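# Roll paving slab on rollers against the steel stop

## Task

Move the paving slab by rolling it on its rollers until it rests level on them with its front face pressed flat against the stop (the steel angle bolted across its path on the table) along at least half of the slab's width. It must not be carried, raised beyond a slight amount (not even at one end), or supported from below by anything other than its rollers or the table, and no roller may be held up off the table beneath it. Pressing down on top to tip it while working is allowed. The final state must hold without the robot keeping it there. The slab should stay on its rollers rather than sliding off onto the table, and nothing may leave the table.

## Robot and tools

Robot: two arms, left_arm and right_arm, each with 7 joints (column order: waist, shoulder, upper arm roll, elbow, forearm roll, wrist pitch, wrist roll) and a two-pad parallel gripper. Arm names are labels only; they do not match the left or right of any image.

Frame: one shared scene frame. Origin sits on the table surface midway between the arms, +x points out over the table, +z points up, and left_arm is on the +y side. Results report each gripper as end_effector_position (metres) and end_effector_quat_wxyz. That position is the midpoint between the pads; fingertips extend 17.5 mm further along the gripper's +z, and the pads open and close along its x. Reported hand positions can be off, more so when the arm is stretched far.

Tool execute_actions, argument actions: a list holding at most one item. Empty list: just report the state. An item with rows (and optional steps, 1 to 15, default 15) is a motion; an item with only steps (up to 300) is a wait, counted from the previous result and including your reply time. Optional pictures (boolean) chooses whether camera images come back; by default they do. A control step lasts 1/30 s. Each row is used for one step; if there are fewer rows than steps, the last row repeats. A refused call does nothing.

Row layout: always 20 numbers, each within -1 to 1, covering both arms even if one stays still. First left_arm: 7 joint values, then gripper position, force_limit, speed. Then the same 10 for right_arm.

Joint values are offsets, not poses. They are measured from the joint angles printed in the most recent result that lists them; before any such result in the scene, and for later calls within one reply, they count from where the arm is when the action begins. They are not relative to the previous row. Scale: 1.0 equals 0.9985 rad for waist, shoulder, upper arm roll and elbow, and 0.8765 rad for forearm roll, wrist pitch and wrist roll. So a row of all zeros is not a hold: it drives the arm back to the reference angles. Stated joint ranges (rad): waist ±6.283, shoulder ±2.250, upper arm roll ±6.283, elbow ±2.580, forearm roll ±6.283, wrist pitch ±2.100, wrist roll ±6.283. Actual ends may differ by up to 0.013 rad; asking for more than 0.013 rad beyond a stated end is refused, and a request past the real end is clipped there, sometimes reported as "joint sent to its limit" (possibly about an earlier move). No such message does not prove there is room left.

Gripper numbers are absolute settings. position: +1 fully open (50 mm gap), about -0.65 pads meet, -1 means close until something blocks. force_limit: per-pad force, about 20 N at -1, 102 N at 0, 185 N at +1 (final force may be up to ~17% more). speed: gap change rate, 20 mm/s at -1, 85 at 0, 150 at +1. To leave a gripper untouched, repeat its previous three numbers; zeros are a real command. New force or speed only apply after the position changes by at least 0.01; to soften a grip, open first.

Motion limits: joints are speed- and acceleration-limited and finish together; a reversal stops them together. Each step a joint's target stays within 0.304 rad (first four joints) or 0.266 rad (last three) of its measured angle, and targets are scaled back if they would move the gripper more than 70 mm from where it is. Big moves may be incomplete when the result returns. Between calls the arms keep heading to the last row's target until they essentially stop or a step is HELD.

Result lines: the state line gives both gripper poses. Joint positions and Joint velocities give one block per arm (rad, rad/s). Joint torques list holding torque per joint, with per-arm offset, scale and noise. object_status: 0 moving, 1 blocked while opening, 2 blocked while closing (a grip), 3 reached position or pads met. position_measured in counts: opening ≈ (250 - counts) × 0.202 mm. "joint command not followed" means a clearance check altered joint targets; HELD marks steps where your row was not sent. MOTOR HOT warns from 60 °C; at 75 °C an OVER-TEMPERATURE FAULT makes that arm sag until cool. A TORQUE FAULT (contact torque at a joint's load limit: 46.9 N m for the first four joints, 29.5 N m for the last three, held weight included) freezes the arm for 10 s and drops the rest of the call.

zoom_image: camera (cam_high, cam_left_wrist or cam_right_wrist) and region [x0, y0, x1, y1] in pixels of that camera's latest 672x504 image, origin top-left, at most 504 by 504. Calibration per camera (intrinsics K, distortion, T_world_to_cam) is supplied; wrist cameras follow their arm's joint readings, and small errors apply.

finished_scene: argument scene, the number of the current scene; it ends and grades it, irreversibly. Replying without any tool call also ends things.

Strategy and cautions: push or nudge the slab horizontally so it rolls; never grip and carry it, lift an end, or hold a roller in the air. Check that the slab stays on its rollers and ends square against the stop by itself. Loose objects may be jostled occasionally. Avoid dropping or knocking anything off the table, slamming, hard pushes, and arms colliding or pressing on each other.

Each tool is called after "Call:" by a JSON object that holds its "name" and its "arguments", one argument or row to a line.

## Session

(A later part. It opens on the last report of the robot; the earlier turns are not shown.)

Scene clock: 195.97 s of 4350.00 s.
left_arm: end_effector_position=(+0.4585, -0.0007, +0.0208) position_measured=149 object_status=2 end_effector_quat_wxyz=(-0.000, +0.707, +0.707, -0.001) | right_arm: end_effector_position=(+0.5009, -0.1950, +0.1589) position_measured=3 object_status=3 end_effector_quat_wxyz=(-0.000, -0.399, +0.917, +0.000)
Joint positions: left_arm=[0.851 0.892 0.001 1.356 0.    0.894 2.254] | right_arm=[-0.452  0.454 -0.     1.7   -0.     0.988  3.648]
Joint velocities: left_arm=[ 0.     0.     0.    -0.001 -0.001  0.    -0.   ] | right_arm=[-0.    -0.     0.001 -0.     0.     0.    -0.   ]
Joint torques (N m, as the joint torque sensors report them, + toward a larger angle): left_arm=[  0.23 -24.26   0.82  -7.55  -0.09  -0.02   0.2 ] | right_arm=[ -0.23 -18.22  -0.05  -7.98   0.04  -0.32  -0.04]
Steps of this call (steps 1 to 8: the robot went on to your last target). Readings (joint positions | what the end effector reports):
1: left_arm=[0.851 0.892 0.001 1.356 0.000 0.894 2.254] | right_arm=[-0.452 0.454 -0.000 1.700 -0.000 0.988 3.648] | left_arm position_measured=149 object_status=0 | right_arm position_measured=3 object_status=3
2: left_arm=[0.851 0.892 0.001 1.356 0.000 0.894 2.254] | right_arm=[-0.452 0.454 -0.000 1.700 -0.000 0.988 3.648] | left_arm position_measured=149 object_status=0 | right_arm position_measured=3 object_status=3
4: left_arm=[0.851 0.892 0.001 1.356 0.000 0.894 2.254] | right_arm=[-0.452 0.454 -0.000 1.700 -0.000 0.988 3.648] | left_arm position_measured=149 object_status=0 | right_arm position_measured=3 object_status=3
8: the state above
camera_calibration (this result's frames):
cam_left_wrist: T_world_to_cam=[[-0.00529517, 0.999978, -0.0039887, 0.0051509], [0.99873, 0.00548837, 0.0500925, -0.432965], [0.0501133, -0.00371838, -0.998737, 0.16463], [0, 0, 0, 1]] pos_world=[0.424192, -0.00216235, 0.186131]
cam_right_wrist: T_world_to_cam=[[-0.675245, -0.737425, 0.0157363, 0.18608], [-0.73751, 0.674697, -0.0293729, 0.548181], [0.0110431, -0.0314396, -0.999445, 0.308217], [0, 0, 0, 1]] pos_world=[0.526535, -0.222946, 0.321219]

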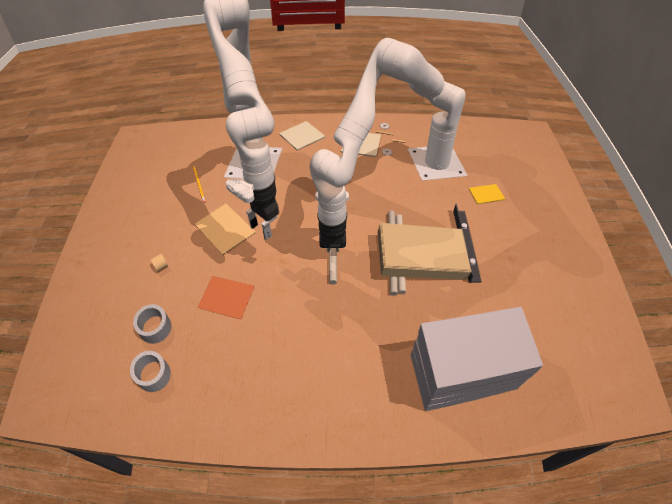

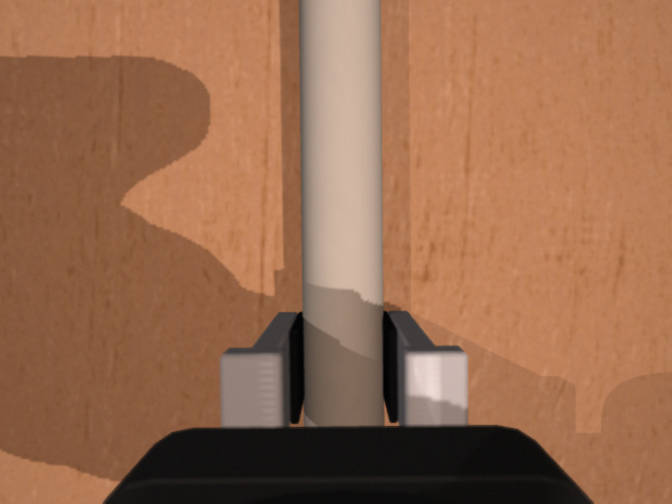

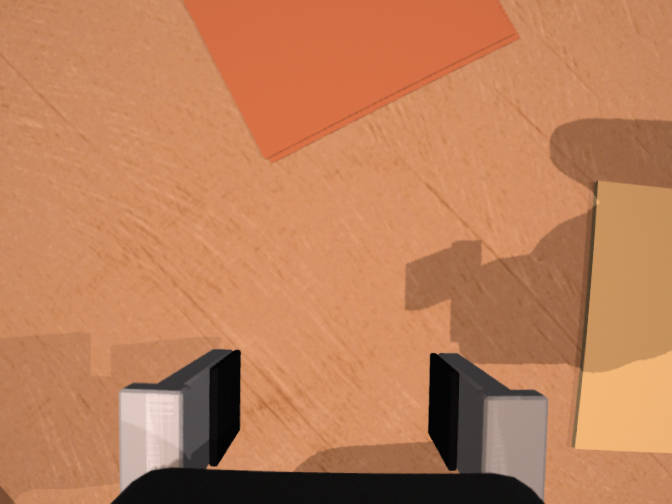

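Call:
{"name": "execute_actions", "arguments": {
  "actions": [
    {"rows": [[0,-0.16,0,-0.132,0,0.3,0,-1,-0.2,0.5, 0,0,0,0,0,0,0,1,-0.2,0.5],[0,-0.16,0,-0.132,0,0.3,0,-1,-0.2,0.5, 0,0,0,0,0,0,0,1,-0.2,0.5],[0,-0.16,0,-0.132,0,0.3,0,-1,-0.2,0.5, 0,0,0,0,0,0,0,1,-0.2,0.5],[0,-0.16,0,-0.132,0,0.3,0,-1,-0.2,0.5, 0,0,0,0,0,0,0,1,-0.2,0.5],[0,-0.16,0,-0.132,0,0.3,0,-1,-0.2,0.5, 0,0,0,0,0,0,0,1,-0.2,0.5],[0,-0.16,0,-0.132,0,0.3,0,-1,-0.2,0.5, 0,0,0,0,0,0,0,1,-0.2,0.5],[0,-0.16,0,-0.132,0,0.3,0,-1,-0.2,0.5, 0,0,0,0,0,0,0,1,-0.2,0.5],[0,-0.16,0,-0.132,0,0.3,0,-1,-0.2,0.5, 0,0,0,0,0,0,0,1,-0.2,0.5],[0,-0.16,0,-0.132,0,0.3,0,-1,-0.2,0.5, 0,0,0,0,0,0,0,1,-0.2,0.5],[0,-0.16,0,-0.132,0,0.3,0,-1,-0.2,0.5, 0,0,0,0,0,0,0,1,-0.2,0.5],[0,-0.16,0,-0.132,0,0.333,0,-1,-0.2,0.5, 0,0,0,0,0,0,0,1,-0.2,0.5],[-0.2,-0.3,0,-0.132,0,0.333,-0.2,-1,-0.2,0.5, 0,0,0,0,0,0,0,1,-0.2,0.5],[-0.3,-0.4,0,-0.132,0,0.333,-0.3,-1,-0.2,0.5, 0,0,0,0,0,0,0,1,-0.2,0.5],[-0.4,-0.44,0,0,0,0.2,-0.4,-1,-0.2,0.5, 0,0,0,0,0,0,0,1,-0.2,0.5],[-0.659,-0.439,0,0.385,0,0.062,-0.752,-1,-0.2,0.5, 0,0,0,0,0,0,0,1,-0.2,0.5]], "steps": 15}
  ],
  "pictures": false
}}

Call:
{"name": "execute_actions", "arguments": {
  "actions": [
    {"steps": 30}
  ]
}}

Scene clock: 202.87 s of 4350.00 s.
left_arm: end_effector_position=(+0.4753, +0.0075, +0.1628) position_measured=149 object_status=2 end_effector_quat_wxyz=(+0.020, +0.706, +0.708, -0.000) | right_arm: end_effector_position=(+0.5009, -0.1950, +0.1589) position_measured=3 object_status=3 end_effector_quat_wxyz=(-0.000, -0.399, +0.917, +0.000)
Joint positions: left_arm=[0.816 0.704 0.006 1.228 0.002 1.17  2.224] | right_arm=[-0.452  0.454 -0.     1.7   -0.     0.988  3.648]
Joint velocities: left_arm=[-0.578 -0.49   0.017  0.081  0.006 -0.091 -0.502] | right_arm=[-0.     0.     0.     0.    -0.     0.001 -0.   ]
Joint torques (N m, as the joint torque sensors report them, + toward a larger angle): left_arm=[ -6.08 -29.65  -3.06 -11.1   -1.45  -0.35   0.01] | right_arm=[  0.19 -18.5   -0.11  -8.28   0.01  -0.18   0.17]
Steps of this call (steps 1 to 15: the robot went on to your last target; steps 16 to 90: nothing new was sent; then 3.40 s passed at rest; steps 91 to 105: all 15 steps of this action). Readings (joint positions | what the end effector reports):
91: left_arm=[0.851 0.891 0.001 1.355 0.000 0.895 2.254] | right_arm=[-0.452 0.454 -0.000 1.700 -0.000 0.988 3.648] | left_arm position_measured=149 object_status=2 | right_arm position_measured=3 object_status=3
92: left_arm=[0.851 0.886 0.001 1.352 0.000 0.904 2.254] | right_arm=[-0.452 0.454 -0.000 1.700 -0.000 0.988 3.648] | left_arm position_measured=149 object_status=2 | right_arm position_measured=3 object_status=3
94: left_arm=[0.851 0.859 0.001 1.331 0.000 0.948 2.254] | right_arm=[-0.452 0.454 -0.000 1.700 -0.000 0.988 3.648] | left_arm position_measured=149 object_status=2 | right_arm position_measured=3 object_status=3
98: left_arm=[0.851 0.777 0.001 1.261 0.000 1.082 2.254] | right_arm=[-0.452 0.454 -0.000 1.700 -0.000 0.988 3.648] | left_arm position_measured=149 object_status=2 | right_arm position_measured=3 object_status=3
105: the state above

Scene clock: 203.87 s of 4350.00 s.
left_arm: end_effector_position=(+0.4690, +0.3424, +0.1478) position_measured=149 object_status=2 end_effector_quat_wxyz=(-0.001, +0.709, +0.705, -0.001) | right_arm: end_effector_position=(+0.5009, -0.1950, +0.1589) position_measured=3 object_status=3 end_effector_quat_wxyz=(-0.000, -0.399, +0.917, +0.000)
Joint positions: left_arm=[0.197 0.456 0.001 1.74  0.    0.948 1.595] | right_arm=[-0.452  0.454 -0.     1.7   -0.     0.988  3.648]
Joint velocities: left_arm=[-0.034 -0.014  0.014  0.004  0.004 -0.003  0.   ] | right_arm=[ 0.     0.     0.001 -0.    -0.     0.     0.   ]
Joint torques (N m, as the joint torque sensors report them, + toward a larger angle): left_arm=[  0.4  -17.3   -0.3   -7.94  -0.21   0.05  -0.11] | right_arm=[ -0.23 -18.4    0.11  -8.11   0.02  -0.2    0.09]
Steps of this call (steps 1 to 30: the robot went on to your last target). Readings (joint positions | what the end effector reports):
1: left_arm=[0.794 0.686 0.006 1.233 0.002 1.165 2.205] | right_arm=[-0.452 0.454 -0.000 1.700 -0.000 0.988 3.648] | left_arm position_measured=149 object_status=2 | right_arm position_measured=3 object_status=3
2: left_arm=[0.772 0.666 0.005 1.241 0.001 1.156 2.185] | right_arm=[-0.452 0.454 -0.000 1.700 -0.000 0.988 3.648] | left_arm position_measured=149 object_status=2 | right_arm position_measured=3 object_status=3
4: left_arm=[0.726 0.631 0.003 1.276 0.001 1.128 2.146] | right_arm=[-0.452 0.454 -0.000 1.700 -0.000 0.988 3.648] | left_arm position_measured=149 object_status=2 | right_arm position_measured=3 object_status=3
8: left_arm=[0.626 0.576 0.002 1.376 0.001 1.070 2.059] | right_arm=[-0.452 0.454 -0.000 1.700 -0.000 0.988 3.648] | left_arm position_measured=149 object_status=2 | right_arm position_measured=3 object_status=3
30: the state above
camera_calibration (this result's frames):
cam_left_wrist: T_world_to_cam=[[-0.0000022063, 0.999992, -0.00388421, -0.339932], [0.998806, 0.000191949, 0.0488502, -0.449681], [0.0488506, -0.00387946, -0.998799, 0.292861], [0, 0, 0, 1]] pos_world=[0.434837, 0.341152, 0.313156]
cam_right_wrist: T_world_to_cam=[[-0.675245, -0.737425, 0.0157336, 0.186081], [-0.737511, 0.674696, -0.0293747, 0.548182], [0.0110462, -0.0314388, -0.999445, 0.308216], [0, 0, 0, 1]] pos_world=[0.526536, -0.222945, 0.32122]

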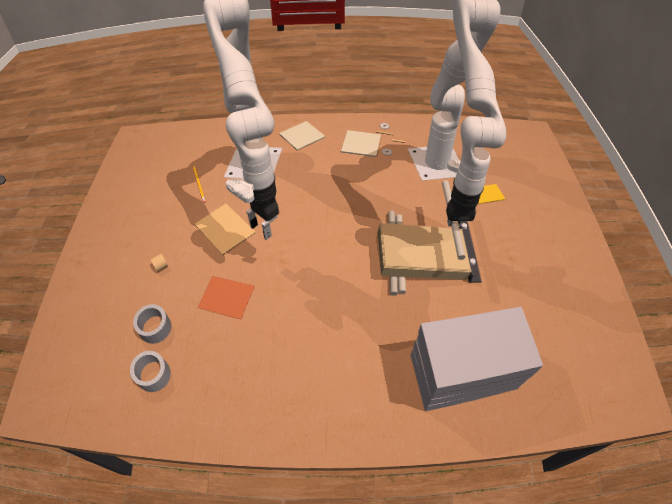

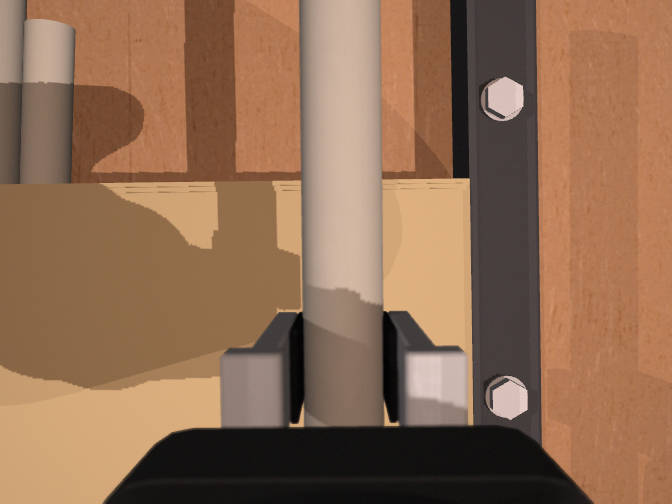

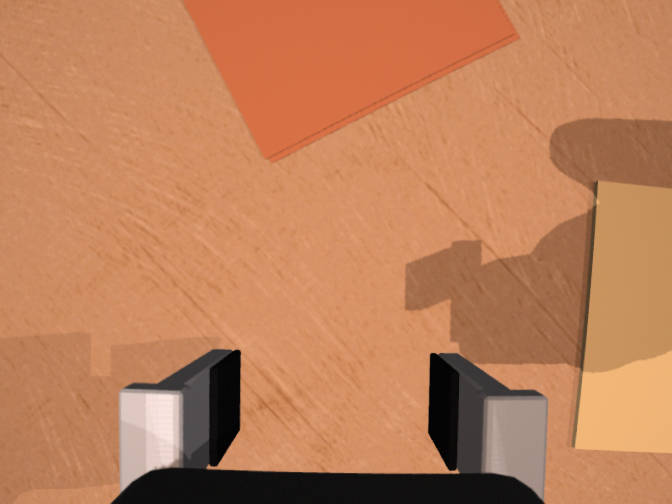

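Call:
{"name": "execute_actions", "arguments": {
  "actions": []
}}

Scene clock: 209.67 s of 4350.00 s.
left_arm: end_effector_position=(+0.4692, +0.3440, +0.1484) position_measured=149 object_status=2 end_effector_quat_wxyz=(-0.000, +0.708, +0.707, -0.001) | right_arm: end_effector_position=(+0.5009, -0.1950, +0.1589) position_measured=3 object_status=3 end_effector_quat_wxyz=(-0.000, -0.399, +0.917, +0.000)
Joint positions: left_arm=[0.193 0.454 0.001 1.74  0.    0.948 1.595] | right_arm=[-0.452  0.454 -0.     1.7   -0.     0.988  3.648]
Joint velocities: left_arm=[ 0.     0.    -0.    -0.    -0.001  0.002 -0.001] | right_arm=[-0.     0.     0.001 -0.     0.     0.001 -0.   ]
Joint torques (N m, as the joint torque sensors report them, + toward a larger angle): left_arm=[  0.49 -17.98   0.37  -8.17  -0.13  -0.09  -0.06] | right_arm=[ -0.08 -18.49   0.23  -8.18   0.05  -0.14  -0.08]
Steps of this call (steps 1 to 15: the robot went on to your last target; steps 16 to 90: nothing new was sent; then 2.80 s passed at rest). Readings (joint positions | what the end effector reports):
1: left_arm=[0.196 0.455 0.001 1.740 0.000 0.948 1.595] | right_arm=[-0.452 0.454 -0.000 1.700 -0.000 0.988 3.648] | left_arm position_measured=149 object_status=2 | right_arm position_measured=3 object_status=3
2: left_arm=[0.195 0.455 0.001 1.740 0.000 0.948 1.595] | right_arm=[-0.452 0.454 -0.000 1.700 -0.000 0.988 3.648] | left_arm position_measured=149 object_status=2 | right_arm position_measured=3 object_status=3
4: left_arm=[0.194 0.455 0.001 1.740 0.000 0.948 1.595] | right_arm=[-0.452 0.454 -0.000 1.700 -0.000 0.988 3.648] | left_arm position_measured=149 object_status=2 | right_arm position_measured=3 object_status=3
8: left_arm=[0.193 0.454 0.001 1.740 0.000 0.948 1.595] | right_arm=[-0.452 0.454 -0.000 1.700 -0.000 0.988 3.648] | left_arm position_measured=149 object_status=2 | right_arm position_measured=3 object_status=3
90: the state above
All arms were judged still, so your last target was given up. Only a new action makes them travel on or press farther. Fingers that are still opening or closing keep moving.
camera_calibration (this result's frames):
cam_left_wrist: T_world_to_cam=[[-0.00379539, 0.999984, -0.00409962, -0.339659], [0.998727, 0.00399674, 0.0502785, -0.451444], [0.0502941, -0.00390358, -0.998727, 0.292761], [0, 0, 0, 1]] pos_world=[0.434856, 0.3426, 0.313694]
cam_right_wrist: T_world_to_cam=[[-0.675245, -0.737425, 0.0157337, 0.186081], [-0.73751, 0.674697, -0.0293748, 0.548182], [0.0110462, -0.0314389, -0.999445, 0.308216], [0, 0, 0, 1]] pos_world=[0.526536, -0.222945, 0.32122]

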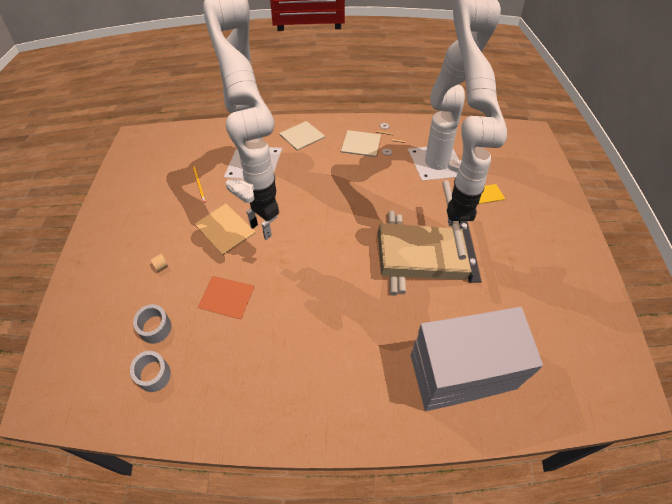

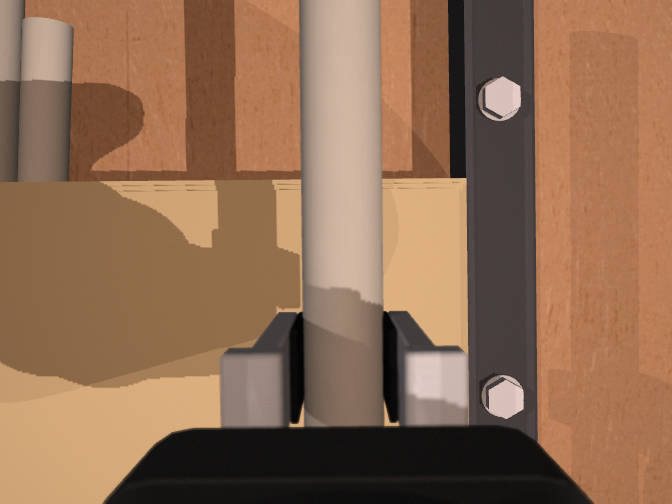

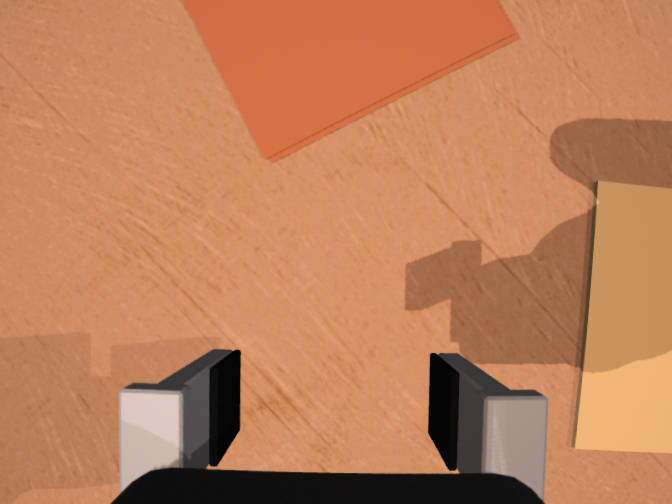

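Call:
{"name": "zoom_image", "arguments": {
  "camera": "cam_high",
  "region": [340, 170, 540, 320]
}}

Region (340, 170, 540, 320) of cam_high's 672x504 image, scaled by 2.520, with more detail than that image has; it fills the top 378 rows of this view, and the rest is white.

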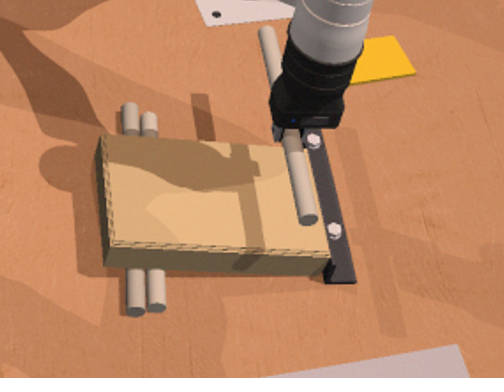

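Call:
{"name": "execute_actions", "arguments": {
  "actions": [
    {"rows":[[0,0,0,0,0,0,0,-1,-0.2,0.5,-0.555,0.183,0,-0.293,0,0.124,-1,1,-0.2,0.5]],"steps":15}
  ],
  "pictures": false
}}

Call:
{"name": "execute_actions", "arguments": {
  "actions": [
    {"steps":30}
  ],
  "pictures": false
}}

Scene clock: 223.77 s of 4350.00 s.
left_arm: end_effector_position=(+0.4692, +0.3440, +0.1484) position_measured=149 object_status=2 end_effector_quat_wxyz=(-0.000, +0.708, +0.707, -0.001) | right_arm: end_effector_position=(+0.4911, -0.0250, +0.1530) position_measured=3 object_status=3 end_effector_quat_wxyz=(+0.001, -0.419, +0.908, -0.000)
Joint positions: left_arm=[0.193 0.454 0.001 1.74  0.    0.948 1.595] | right_arm=[-0.78   0.584  0.001  1.49   0.     1.065  3.365]
Joint velocities: left_arm=[-0.     0.     0.001  0.     0.    -0.001 -0.001] | right_arm=[-0.809  0.187 -0.005 -0.303 -0.002  0.114 -0.791]
Joint torques (N m, as the joint torque sensors report them, + toward a larger angle): left_arm=[  0.28 -17.95   0.25  -7.72  -0.2   -0.14   0.  ] | right_arm=[ -0.29 -21.49   0.38  -8.19   0.01   0.04  -0.05]
Steps of this call (steps 1 to 90: nothing new was sent; then 10.60 s passed at rest; steps 91 to 105: all 15 steps of this action). Readings (joint positions | what the end effector reports):
91: left_arm=[0.193 0.454 0.001 1.740 0.000 0.948 1.595] | right_arm=[-0.454 0.455 0.000 1.699 -0.000 0.989 3.647] | left_arm position_measured=149 object_status=2 | right_arm position_measured=3 object_status=3
92: left_arm=[0.193 0.454 0.001 1.740 0.000 0.948 1.595] | right_arm=[-0.460 0.459 0.002 1.694 0.001 0.991 3.643] | left_arm position_measured=149 object_status=2 | right_arm position_measured=3 object_status=3
94: left_arm=[0.193 0.454 0.001 1.740 0.000 0.948 1.595] | right_arm=[-0.490 0.478 0.003 1.668 0.001 1.001 3.620] | left_arm position_measured=149 object_status=2 | right_arm position_measured=3 object_status=3
98: left_arm=[0.193 0.454 0.001 1.740 0.000 0.948 1.595] | right_arm=[-0.593 0.529 0.002 1.584 0.000 1.031 3.532] | left_arm position_measured=149 object_status=2 | right_arm position_measured=3 object_status=3
105: the state above

Scene clock: 224.77 s of 4350.00 s.
left_arm: end_effector_position=(+0.4692, +0.3440, +0.1484) position_measured=149 object_status=2 end_effector_quat_wxyz=(-0.000, +0.708, +0.707, -0.001) | right_arm: end_effector_position=(+0.4235, +0.0742, +0.1489) position_measured=3 object_status=3 end_effector_quat_wxyz=(+0.000, -0.247, +0.969, +0.000)
Joint positions: left_arm=[0.193 0.454 0.001 1.74  0.    0.948 1.595] | right_arm=[-1.006  0.637 -0.     1.407 -0.     1.097  2.772]
Joint velocities: left_arm=[-0.    -0.    -0.    -0.001 -0.001 -0.    -0.   ] | right_arm=[-0.001  0.     0.     0.    -0.    -0.    -0.   ]
Joint torques (N m, as the joint torque sensors report them, + toward a larger angle): left_arm=[  0.14 -17.85   0.16  -7.85  -0.14  -0.11   0.08] | right_arm=[ -0.29 -22.37   0.36  -8.97   0.05  -0.28  -0.25]
Steps of this call (steps 1 to 30: the robot went on to your last target). Readings (joint positions | what the end effector reports):
1: left_arm=[0.193 0.454 0.001 1.740 0.000 0.948 1.595] | right_arm=[-0.807 0.591 0.001 1.480 0.000 1.069 3.337] | left_arm position_measured=149 object_status=2 | right_arm position_measured=3 object_status=3
2: left_arm=[0.193 0.454 0.001 1.740 0.000 0.948 1.595] | right_arm=[-0.834 0.597 0.001 1.470 0.000 1.073 3.306] | left_arm position_measured=149 object_status=2 | right_arm position_measured=3 object_status=3
4: left_arm=[0.193 0.454 0.001 1.740 0.000 0.948 1.595] | right_arm=[-0.886 0.609 0.000 1.451 -0.000 1.080 3.231] | left_arm position_measured=149 object_status=2 | right_arm position_measured=3 object_status=3
8: left_arm=[0.193 0.454 0.001 1.740 0.000 0.948 1.595] | right_arm=[-0.955 0.625 -0.002 1.425 -0.001 1.090 3.069] | left_arm position_measured=149 object_status=2 | right_arm position_measured=3 object_status=3
30: the state above

Call:
{"name": "execute_actions", "arguments": {
  "actions": [
    {"rows":[[0,0,0,0,0,0,0,-1,-0.2,0.5,0,0.15,0,-0.23,0,0.07,-0.567,1,-0.2,0.5],[0,0,0,0,0,0,0,-1,-0.2,0.5,0,0.15,0,-0.23,0,0.07,-0.567,1,-0.2,0.5],[0,0,0,0,0,0,0,-1,-0.2,0.5,0,0.15,0,-0.23,0,0.07,-0.567,1,-0.2,0.5],[0,0,0,0,0,0,0,-1,-0.2,0.5,0,0.15,0,-0.23,0,0.07,-0.567,1,-0.2,0.5],[0,0,0,0,0,0,0,-1,-0.2,0.5,0,0.2,0,-0.3,0,0.09,-0.567,1,-0.2,0.5],[0,0,0,0,0,0,0,-1,-0.2,0.5,0,0.2,0,-0.3,0,0.09,-0.567,1,-0.2,0.5],[0,0,0,0,0,0,0,-1,-0.2,0.5,0,0.2,0,-0.3,0,0.09,-0.567,1,-0.2,0.5],[0,0,0,0,0,0,0,-1,-0.2,0.5,0,0.253,0,-0.3525,0,0.113,-0.567,1,-0.2,0.5]],"steps":15}
  ],
  "pictures": false
}}

Call:
{"name": "execute_actions", "arguments": {
  "actions": [
    {"steps":20}
  ]
}}

Scene clock: 227.70 s of 4350.00 s.
left_arm: end_effector_position=(+0.4692, +0.3440, +0.1484) position_measured=149 object_status=2 end_effector_quat_wxyz=(-0.000, +0.708, +0.707, -0.001) | right_arm: end_effector_position=(+0.4677, +0.1363, +0.1096) position_measured=3 object_status=3 end_effector_quat_wxyz=(+0.002, -0.023, +1.000, +0.002)
Joint positions: left_arm=[0.193 0.454 0.001 1.74  0.    0.948 1.595] | right_arm=[-1.006  0.869 -0.     1.078 -0.     1.189  2.32 ]
Joint velocities: left_arm=[-0.    -0.    -0.     0.001 -0.     0.001  0.   ] | right_arm=[-0.001  0.321 -0.001 -0.425 -0.     0.127 -0.912]
Joint torques (N m, as the joint torque sensors report them, + toward a larger angle): left_arm=[  0.33 -17.98   0.59  -7.99  -0.14  -0.09   0.14] | right_arm=[ -0.09 -30.48   0.46  -9.61  -0.26   0.25  -0.16]
Steps of this call (steps 1 to 15: the robot went on to your last target; steps 16 to 73: nothing new was sent; steps 74 to 88: all 15 steps of this action). Readings (joint positions | what the end effector reports):
74: left_arm=[0.193 0.454 0.001 1.740 0.000 0.948 1.595] | right_arm=[-1.006 0.638 -0.000 1.406 -0.000 1.097 2.771] | left_arm position_measured=149 object_status=2 | right_arm position_measured=3 object_status=3
75: left_arm=[0.193 0.454 0.001 1.740 0.000 0.948 1.595] | right_arm=[-1.006 0.642 -0.000 1.401 -0.000 1.099 2.765] | left_arm position_measured=149 object_status=2 | right_arm position_measured=3 object_status=3
77: left_arm=[0.193 0.454 0.001 1.740 0.000 0.948 1.595] | right_arm=[-1.006 0.662 -0.000 1.374 -0.000 1.107 2.734] | left_arm position_measured=149 object_status=2 | right_arm position_measured=3 object_status=3
81: left_arm=[0.193 0.454 0.001 1.740 0.000 0.948 1.595] | right_arm=[-1.006 0.741 -0.000 1.256 -0.000 1.137 2.598] | left_arm position_measured=149 object_status=2 | right_arm position_measured=3 object_status=3
88: the state above

Scene clock: 228.37 s of 4350.00 s.
left_arm: end_effector_position=(+0.4692, +0.3440, +0.1484) position_measured=149 object_status=2 end_effector_quat_wxyz=(-0.000, +0.708, +0.707, -0.001) | right_arm: end_effector_position=(+0.4694, +0.1395, +0.1041) position_measured=3 object_status=3 end_effector_quat_wxyz=(+0.000, -0.001, +1.000, +0.000)
Joint positions: left_arm=[0.193 0.454 0.001 1.74  0.    0.948 1.595] | right_arm=[-1.006  0.889 -0.     1.055 -0.     1.196  2.275]
Joint velocities: left_arm=[-0.     0.    -0.    -0.     0.001  0.001 -0.   ] | right_arm=[ 0.     0.    -0.001 -0.    -0.    -0.     0.   ]
Joint torques (N m, as the joint torque sensors report them, + toward a larger angle): left_arm=[  0.37 -18.     0.41  -8.26  -0.19  -0.1    0.11] | right_arm=[  0.23 -26.77   0.16  -8.96  -0.06   0.07   0.02]
Steps of this call (steps 1 to 20: the robot went on to your last target). Readings (joint positions | what the end effector reports):
1: left_arm=[0.193 0.454 0.001 1.740 0.000 0.948 1.595] | right_arm=[-1.006 0.878 -0.000 1.067 -0.000 1.192 2.295] | left_arm position_measured=149 object_status=2 | right_arm position_measured=3 object_status=3
2: left_arm=[0.193 0.454 0.001 1.740 0.000 0.948 1.595] | right_arm=[-1.007 0.882 -0.000 1.060 -0.000 1.194 2.280] | left_arm position_measured=149 object_status=2 | right_arm position_measured=3 object_status=3
4: left_arm=[0.193 0.454 0.001 1.740 0.000 0.948 1.595] | right_arm=[-1.007 0.884 -0.000 1.057 -0.000 1.196 2.275] | left_arm position_measured=149 object_status=2 | right_arm position_measured=3 object_status=3
8: left_arm=[0.193 0.454 0.001 1.740 0.000 0.948 1.595] | right_arm=[-1.006 0.888 -0.000 1.056 -0.000 1.196 2.275] | left_arm position_measured=149 object_status=2 | right_arm position_measured=3 object_status=3
20: the state above
camera_calibration (this result's frames):
cam_left_wrist: T_world_to_cam=[[-0.00379846, 0.999984, -0.00410048, -0.339657], [0.998727, 0.00399988, 0.0502857, -0.45145], [0.0503013, -0.00390425, -0.998726, 0.292758], [0, 0, 0, 1]] pos_world=[0.434859, 0.342601, 0.313694]
cam_right_wrist: T_world_to_cam=[[-0.999836, -0.0100281, 0.0150751, 0.463313], [-0.0104623, 0.999524, -0.0290075, -0.089012], [-0.014777, -0.0291605, -0.999466, 0.2761], [0, 0, 0, 1]] pos_world=[0.466386, 0.101667, 0.266386]

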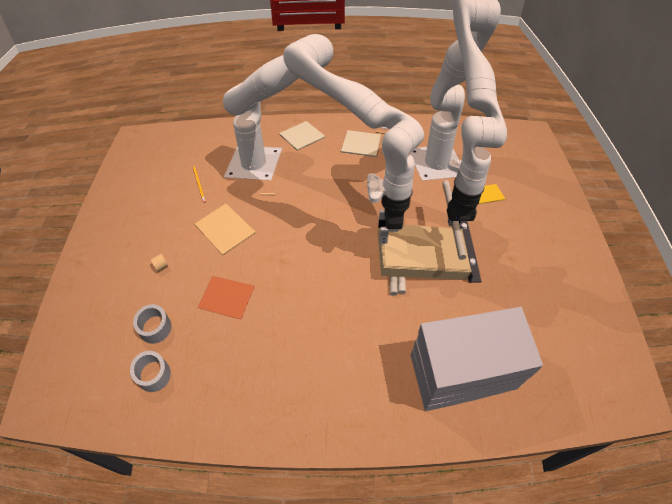

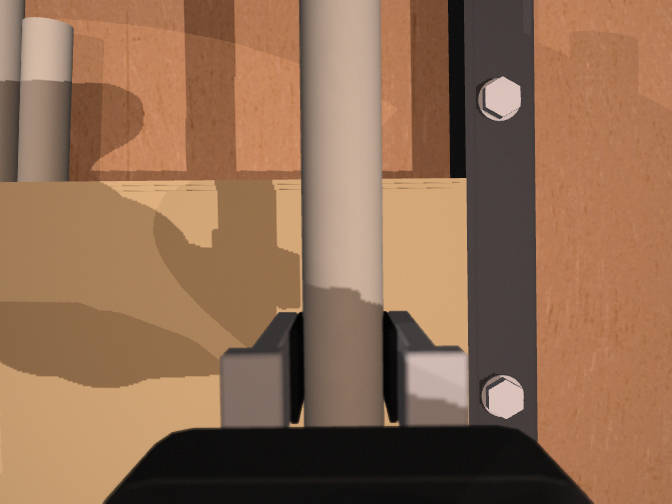

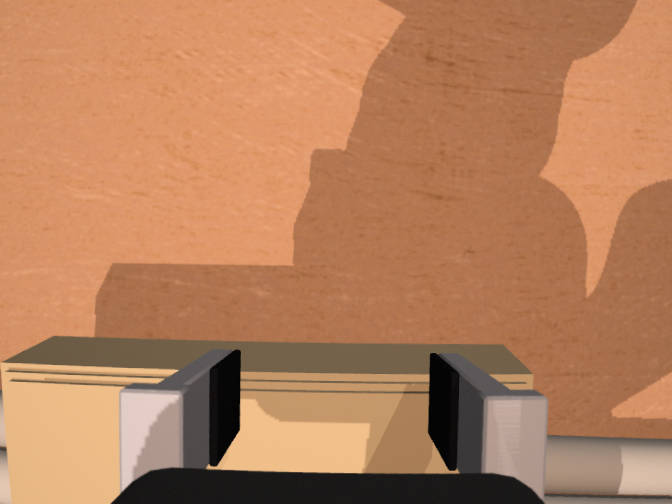

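Call:
{"name": "execute_actions", "arguments": {
  "actions": [
    {"rows":[[0,0,0,0,0,0,0,-1,-0.2,0.5,0.012,0.0355,0,-0.0156,0,-0.021,0.014,1,-0.2,0.5]],"steps":12}
  ],
  "pictures": false
}}

Scene clock: 233.03 s of 4350.00 s.
left_arm: end_effector_position=(+0.4692, +0.3440, +0.1484) position_measured=149 object_status=2 end_effector_quat_wxyz=(-0.000, +0.708, +0.707, -0.001) | right_arm: end_effector_position=(+0.4787, +0.1414, +0.0915) position_measured=3 object_status=3 end_effector_quat_wxyz=(+0.001, -0.001, +1.000, +0.003)
Joint positions: left_arm=[0.193 0.454 0.001 1.74  0.    0.948 1.595] | right_arm=[-0.996  0.917 -0.001  1.038 -0.001  1.18   2.287]
Joint velocities: left_arm=[ 0.     0.    -0.     0.001 -0.001  0.001  0.001] | right_arm=[ 0.001  0.    -0.001 -0.001 -0.     0.001 -0.   ]
Joint torques (N m, as the joint torque sensors report them, + toward a larger angle): left_arm=[  0.18 -17.85   0.01  -7.93   0.14  -0.12   0.1 ] | right_arm=[  0.37 -20.59   0.78  -7.33   0.65  -1.58   0.07]
Steps of this call (steps 1 to 15: the robot went on to your last target; steps 16 to 90: nothing new was sent; then 1.27 s passed at rest; steps 91 to 102: all 12 steps of this action). Readings (joint positions | what the end effector reports):
91: left_arm=[0.193 0.454 0.001 1.740 0.000 0.948 1.595] | right_arm=[-1.006 0.891 -0.000 1.055 -0.000 1.196 2.275] | left_arm position_measured=149 object_status=2 | right_arm position_measured=3 object_status=3
92: left_arm=[0.193 0.454 0.001 1.740 0.000 0.948 1.595] | right_arm=[-1.004 0.897 -0.001 1.051 -0.001 1.193 2.276] | left_arm position_measured=149 object_status=2 | right_arm position_measured=3 object_status=3
94: left_arm=[0.193 0.454 0.001 1.740 0.000 0.948 1.595] | right_arm=[-0.997 0.917 -0.001 1.043 -0.001 1.184 2.283] | left_arm position_measured=149 object_status=2 | right_arm position_measured=3 object_status=3
98: left_arm=[0.193 0.454 0.001 1.740 0.000 0.948 1.595] | right_arm=[-0.996 0.917 -0.001 1.038 -0.001 1.180 2.287] | left_arm position_measured=149 object_status=2 | right_arm position_measured=3 object_status=3
102: the state above

Call:
{"name": "execute_actions", "arguments": {
  "actions": [
    {"rows":[[0,0,0,0,0,0,0,-1,-0.2,0.5,0,0.0188,0,0.0214,0,-0.046,0,1,-0.2,0.5],[0,0,0,0,0,0,0,-1,-0.2,0.5,0,0.0188,0,0.0214,0,-0.046,0,1,-0.2,0.5],[0,0,0,0,0,0,0,-1,-0.2,0.5,0,0.0188,0,0.0214,0,-0.046,0,1,-0.2,0.5],[0,0,0,0,0,0,0,-1,-0.2,0.5,0,0.0188,0,0.0214,0,-0.046,0,1,-0.2,0.5],[0,0,0,0,0,0,0,-1,-0.2,0.5,0.009,0.0033,0,0.0547,0,-0.066,0.010,1,-0.2,0.5],[0,0,0,0,0,0,0,-1,-0.2,0.5,0.009,0.0033,0,0.0547,0,-0.066,0.010,1,-0.2,0.5],[0,0,0,0,0,0,0,-1,-0.2,0.5,0.018,-0.0121,0,0.088,0,-0.086,0.021,1,-0.2,0.5],[0,0,0,0,0,0,0,-1,-0.2,0.5,0.018,-0.0121,0,0.088,0,-0.086,0.021,1,-0.2,0.5],[0,0,0,0,0,0,0,-1,-0.2,0.5,0.0274,-0.0276,0,0.1212,0,-0.1068,0.031,1,-0.2,0.5]],"steps":15}
  ]
}}

Scene clock: 248.80 s of 4350.00 s.
left_arm: end_effector_position=(+0.4692, +0.3440, +0.1484) position_measured=149 object_status=2 end_effector_quat_wxyz=(-0.000, +0.708, +0.707, -0.001) | right_arm: end_effector_position=(+0.4784, +0.1285, +0.0914) position_measured=3 object_status=3 end_effector_quat_wxyz=(+0.009, -0.005, +1.000, +0.018)
Joint positions: left_arm=[0.193 0.454 0.001 1.74  0.    0.948 1.595] | right_arm=[-0.975  0.867 -0.006  1.145 -0.007  1.091  2.313]
Joint velocities: left_arm=[-0.    -0.    -0.001  0.    -0.     0.001  0.001] | right_arm=[ 0.013 -0.013  0.006  0.041  0.003 -0.007  0.003]
Joint torques (N m, as the joint torque sensors report them, + toward a larger angle): left_arm=[  0.13 -18.2    0.06  -8.1   -0.28  -0.01   0.41] | right_arm=[ 3.47 -4.3   3.71 -0.34  2.61 -2.46  0.33]
Steps of this call (steps 1 to 15: the robot went on to your last target; steps 16 to 90: nothing new was sent; then 12.27 s passed at rest; steps 91 to 105: all 15 steps of this action). Readings (joint positions | what the end effector reports):
91: left_arm=[0.193 0.454 0.001 1.740 0.000 0.948 1.595] | right_arm=[-0.996 0.918 -0.001 1.039 -0.002 1.179 2.287] | left_arm position_measured=149 object_status=2 | right_arm position_measured=3 object_status=3
92: left_arm=[0.193 0.454 0.001 1.740 0.000 0.948 1.595] | right_arm=[-0.996 0.918 -0.001 1.042 -0.002 1.174 2.287] | left_arm position_measured=149 object_status=2 | right_arm position_measured=3 object_status=3
94: left_arm=[0.193 0.454 0.001 1.740 0.000 0.948 1.595] | right_arm=[-0.996 0.912 -0.001 1.052 -0.002 1.164 2.287] | left_arm position_measured=149 object_status=2 | right_arm position_measured=3 object_status=3
98: left_arm=[0.193 0.454 0.001 1.740 0.000 0.948 1.595] | right_arm=[-0.988 0.895 -0.005 1.086 -0.007 1.131 2.295] | left_arm position_measured=149 object_status=2 | right_arm position_measured=3 object_status=3
105: the state above
camera_calibration (this result's frames):
cam_left_wrist: T_world_to_cam=[[-0.00380096, 0.999984, -0.00410151, -0.339656], [0.998726, 0.00400246, 0.0502931, -0.451456], [0.0503087, -0.00390513, -0.998726, 0.292755], [0, 0, 0, 1]] pos_world=[0.434862, 0.342601, 0.313694]
cam_right_wrist: T_world_to_cam=[[-0.999819, -0.0188255, -0.00291644, 0.475136], [-0.0188425, 0.999805, 0.00593535, -0.0774905], [0.00280414, 0.00598922, -0.999978, 0.250374], [0, 0, 0, 1]] pos_world=[0.472887, 0.0849205, 0.252214]

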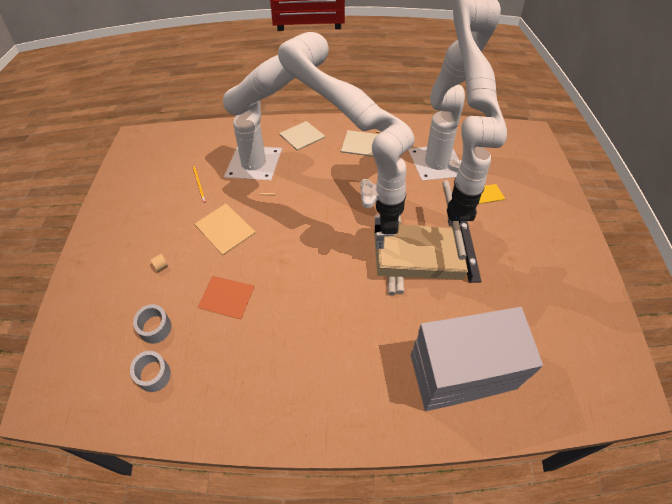

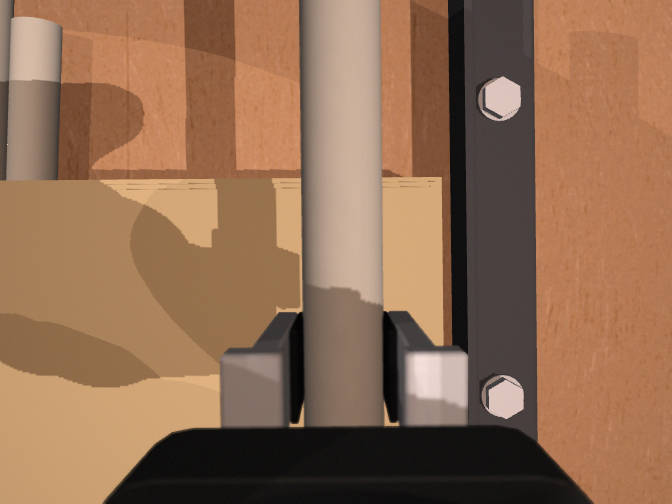

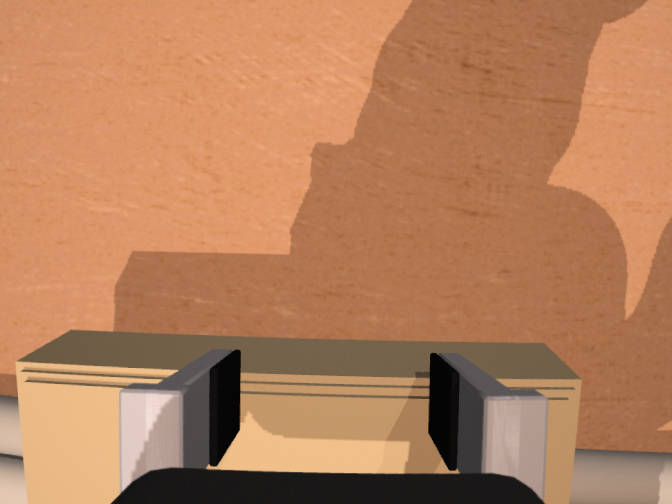

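Call:
{"name": "execute_actions", "arguments": {
  "actions": [
    {"rows":[[0,0,0,0,0,0,0,-1,-0.2,0.5,0.014,0.009,0.006,0.045,0.008,-0.023,0.009,1,-0.2,0.5],[0,0,0,0,0,0,0,-1,-0.2,0.5,0.014,0.009,0.006,0.045,0.008,-0.023,0.009,1,-0.2,0.5],[0,0,0,0,0,0,0,-1,-0.2,0.5,0.014,0.009,0.006,0.045,0.008,-0.023,0.009,1,-0.2,0.5],[0,0,0,0,0,0,0,-1,-0.2,0.5,0.022,-0.005,0.006,0.075,0.008,-0.039,0.019,1,-0.2,0.5],[0,0,0,0,0,0,0,-1,-0.2,0.5,0.022,-0.005,0.006,0.075,0.008,-0.039,0.019,1,-0.2,0.5],[0,0,0,0,0,0,0,-1,-0.2,0.5,0.022,-0.005,0.006,0.075,0.008,-0.039,0.019,1,-0.2,0.5],[0,0,0,0,0,0,0,-1,-0.2,0.5,0.031,-0.019,0.006,0.105,0.008,-0.056,0.029,1,-0.2,0.5],[0,0,0,0,0,0,0,-1,-0.2,0.5,0.031,-0.019,0.006,0.105,0.008,-0.056,0.029,1,-0.2,0.5],[0,0,0,0,0,0,0,-1,-0.2,0.5,0.031,-0.019,0.006,0.105,0.008,-0.056,0.029,1,-0.2,0.5],[0,0,0,0,0,0,0,-1,-0.2,0.5,0.039,-0.033,0.006,0.135,0.008,-0.072,0.039,1,-0.2,0.5]],"steps":15}
  ]
}}

Scene clock: 253.90 s of 4350.00 s.
left_arm: end_effector_position=(+0.4692, +0.3440, +0.1484) position_measured=149 object_status=2 end_effector_quat_wxyz=(-0.000, +0.708, +0.707, -0.001) | right_arm: end_effector_position=(+0.4757, +0.0852, +0.0840) position_measured=3 object_status=3 end_effector_quat_wxyz=(+0.006, -0.003, +1.000, +0.006)
Joint positions: left_arm=[0.193 0.454 0.001 1.74  0.    0.948 1.595] | right_arm=[-0.939  0.82   0.     1.273  0.     1.033  2.347]
Joint velocities: left_arm=[ 0.    -0.    -0.    -0.    -0.     0.    -0.001] | right_arm=[ 0.03  -0.021  0.014  0.041 -0.     0.033  0.006]
Joint torques (N m, as the joint torque sensors report them, + toward a larger angle): left_arm=[  0.28 -17.95   0.32  -8.05  -0.15  -0.03   0.04] | right_arm=[ -1.94 -12.13  -0.64  -6.08  -0.01  -3.29   0.08]
Steps of this call (steps 1 to 15: the robot went on to your last target; steps 16 to 90: nothing new was sent; then 1.60 s passed at rest; steps 91 to 105: all 15 steps of this action). Readings (joint positions | what the end effector reports):
91: left_arm=[0.193 0.454 0.001 1.740 0.000 0.948 1.595] | right_arm=[-0.974 0.865 -0.007 1.148 -0.008 1.088 2.313] | left_arm position_measured=149 object_status=2 | right_arm position_measured=3 object_status=3
92: left_arm=[0.193 0.454 0.001 1.740 0.000 0.948 1.595] | right_arm=[-0.973 0.862 -0.008 1.153 -0.008 1.084 2.314] | left_arm position_measured=149 object_status=2 | right_arm position_measured=3 object_status=3
94: left_arm=[0.193 0.454 0.001 1.740 0.000 0.948 1.595] | right_arm=[-0.969 0.853 -0.008 1.171 -0.007 1.073 2.319] | left_arm position_measured=149 object_status=2 | right_arm position_measured=3 object_status=3
98: left_arm=[0.193 0.454 0.001 1.740 0.000 0.948 1.595] | right_arm=[-0.958 0.836 -0.006 1.214 -0.005 1.055 2.331] | left_arm position_measured=149 object_status=2 | right_arm position_measured=3 object_status=3
105: the state above
camera_calibration (this result's frames):
cam_left_wrist: T_world_to_cam=[[-0.00380235, 0.999984, -0.00410183, -0.339655], [0.998726, 0.00400387, 0.0502967, -0.451459], [0.0503123, -0.00390536, -0.998726, 0.292753], [0, 0, 0, 1]] pos_world=[0.434863, 0.342601, 0.313694]
cam_right_wrist: T_world_to_cam=[[-0.999876, -0.0151928, 0.00414329, 0.470763], [-0.0152688, 0.999703, -0.0189786, -0.0338765], [-0.00385372, -0.0190396, -0.999811, 0.248502], [0, 0, 0, 1]] pos_world=[0.471145, 0.04575, 0.245862]

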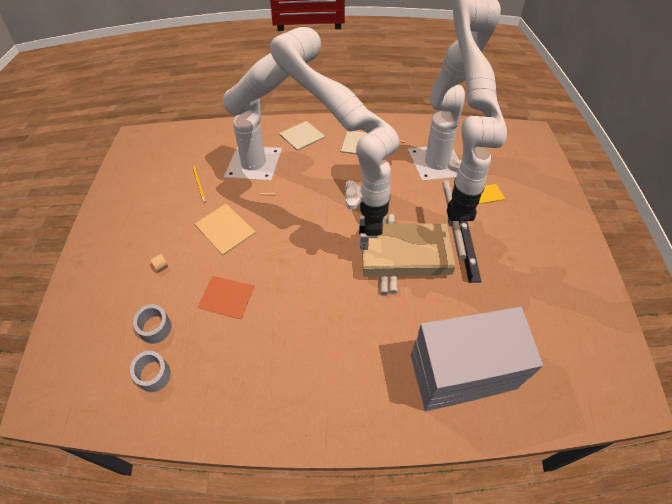

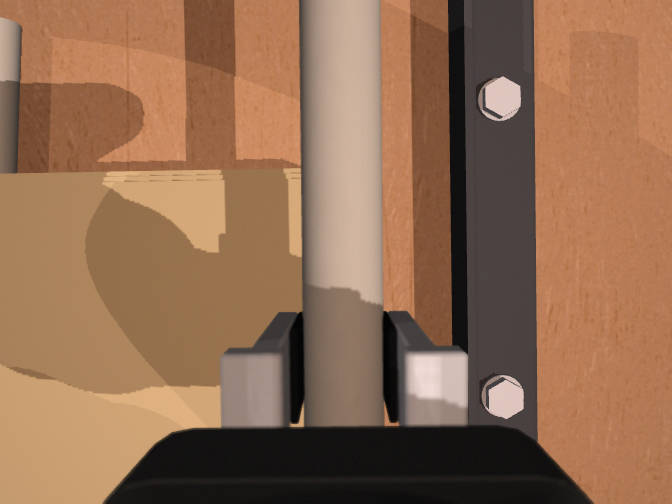

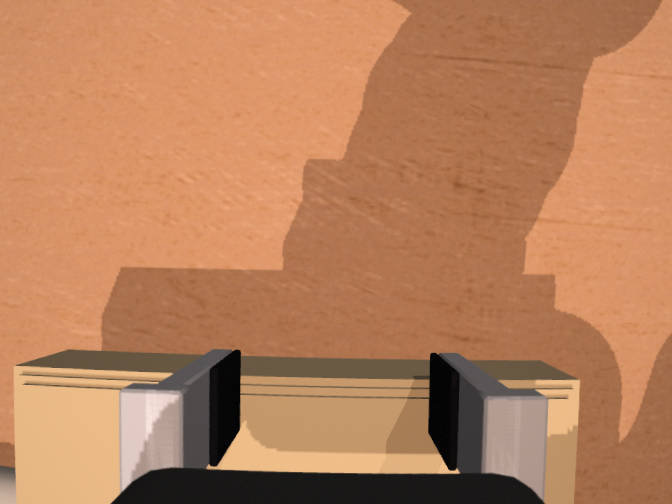

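Call:
{"name": "execute_actions", "arguments": {
  "actions": [
    {"rows":[[0,0,0,0,0,0,0,-1,-0.2,0.5,0.013,0.004,0,0.027,0,-0.016,0.011,1,-0.2,0.5],[0,0,0,0,0,0,0,-1,-0.2,0.5,0.013,0.004,0,0.027,0,-0.016,0.011,1,-0.2,0.5],[0,0,0,0,0,0,0,-1,-0.2,0.5,0.013,0.004,0,0.027,0,-0.016,0.011,1,-0.2,0.5],[0,0,0,0,0,0,0,-1,-0.2,0.5,0.023,-0.006,0,0.047,0,-0.027,0.022,1,-0.2,0.5],[0,0,0,0,0,0,0,-1,-0.2,0.5,0.023,-0.006,0,0.047,0,-0.027,0.022,1,-0.2,0.5],[0,0,0,0,0,0,0,-1,-0.2,0.5,0.023,-0.006,0,0.047,0,-0.027,0.022,1,-0.2,0.5],[0,0,0,0,0,0,0,-1,-0.2,0.5,0.033,-0.017,0,0.067,0,-0.038,0.033,1,-0.2,0.5],[0,0,0,0,0,0,0,-1,-0.2,0.5,0.033,-0.017,0,0.067,0,-0.038,0.033,1,-0.2,0.5],[0,0,0,0,0,0,0,-1,-0.2,0.5,0.033,-0.017,0,0.067,0,-0.038,0.033,1,-0.2,0.5],[0,0,0,0,0,0,0,-1,-0.2,0.5,0.043,-0.0275,0,0.086,0,-0.049,0.044,1,-0.2,0.5]],"steps":15}
  ]
}}

Scene clock: 258.53 s of 4350.00 s.
left_arm: end_effector_position=(+0.4692, +0.3440, +0.1484) position_measured=149 object_status=2 end_effector_quat_wxyz=(-0.000, +0.708, +0.707, -0.001) | right_arm: end_effector_position=(+0.4746, +0.0550, +0.0840) position_measured=3 object_status=3 end_effector_quat_wxyz=(+0.002, -0.003, +1.000, +0.004)
Joint positions: left_arm=[0.193 0.454 0.001 1.74  0.    0.948 1.595] | right_arm=[-0.9    0.781 -0.002  1.355 -0.002  0.997  2.385]
Joint velocities: left_arm=[-0.    -0.     0.     0.001  0.    -0.     0.   ] | right_arm=[ 0.013 -0.014 -0.002  0.019 -0.005 -0.009  0.004]
Joint torques (N m, as the joint torque sensors report them, + toward a larger angle): left_arm=[  0.33 -17.79   0.41  -7.8   -0.38  -0.24   0.13] | right_arm=[  1.6  -12.41   1.93  -6.73   1.12  -3.72   0.03]
Steps of this call (steps 1 to 15: the robot went on to your last target; steps 16 to 90: nothing new was sent; then 1.13 s passed at rest; steps 91 to 105: all 15 steps of this action). Readings (joint positions | what the end effector reports):
91: left_arm=[0.193 0.454 0.001 1.740 0.000 0.948 1.595] | right_arm=[-0.937 0.818 -0.002 1.274 -0.002 1.030 2.348] | left_arm position_measured=149 object_status=2 | right_arm position_measured=3 object_status=3
92: left_arm=[0.193 0.454 0.001 1.740 0.000 0.948 1.595] | right_arm=[-0.934 0.815 -0.003 1.279 -0.003 1.026 2.350] | left_arm position_measured=149 object_status=2 | right_arm position_measured=3 object_status=3
94: left_arm=[0.193 0.454 0.001 1.740 0.000 0.948 1.595] | right_arm=[-0.929 0.810 -0.003 1.291 -0.003 1.021 2.356] | left_arm position_measured=149 object_status=2 | right_arm position_measured=3 object_status=3
98: left_arm=[0.193 0.454 0.001 1.740 0.000 0.948 1.595] | right_arm=[-0.916 0.797 -0.003 1.320 -0.003 1.011 2.369] | left_arm position_measured=149 object_status=2 | right_arm position_measured=3 object_status=3
105: the state above
camera_calibration (this result's frames):
cam_left_wrist: T_world_to_cam=[[-0.00380383, 0.999984, -0.0041022, -0.339654], [0.998726, 0.00400539, 0.0503002, -0.451462], [0.0503159, -0.00390564, -0.998726, 0.292751], [0, 0, 0, 1]] pos_world=[0.434865, 0.342601, 0.313694]
cam_right_wrist: T_world_to_cam=[[-0.999826, -0.0143725, 0.0118932, 0.468501], [-0.0146338, 0.999647, -0.0221853, -0.00371531], [-0.0115701, -0.0223555, -0.999683, 0.251839], [0, 0, 0, 1]] pos_world=[0.471279, 0.0160775, 0.246105]

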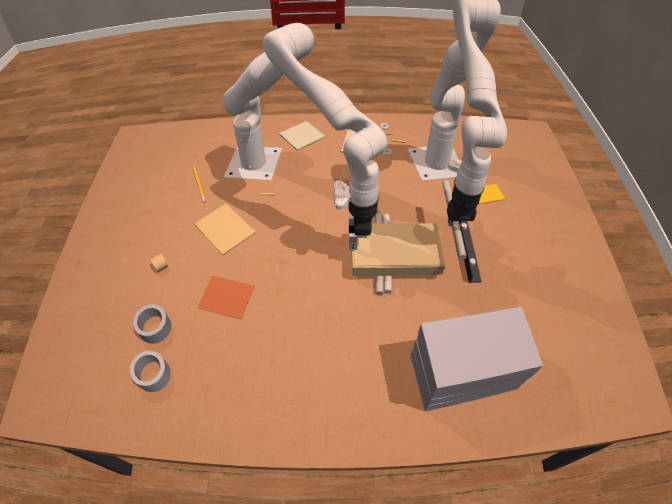

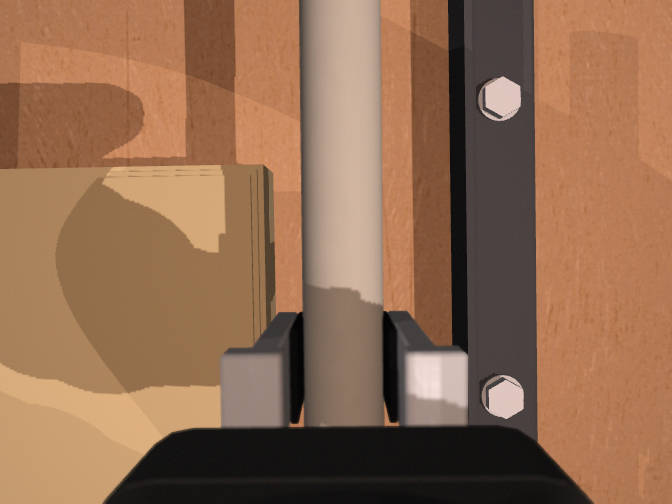

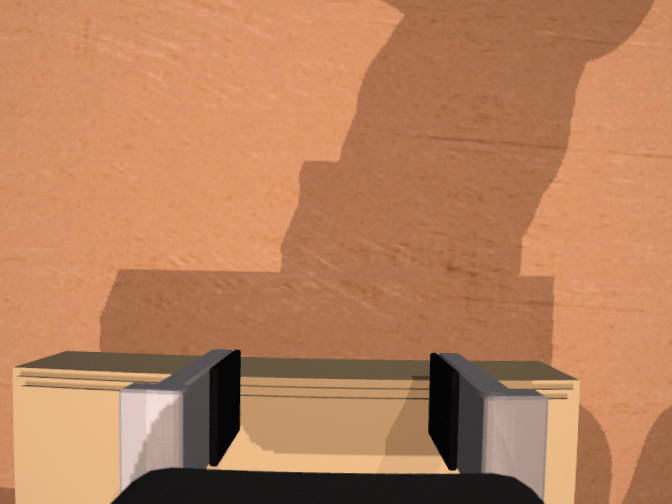

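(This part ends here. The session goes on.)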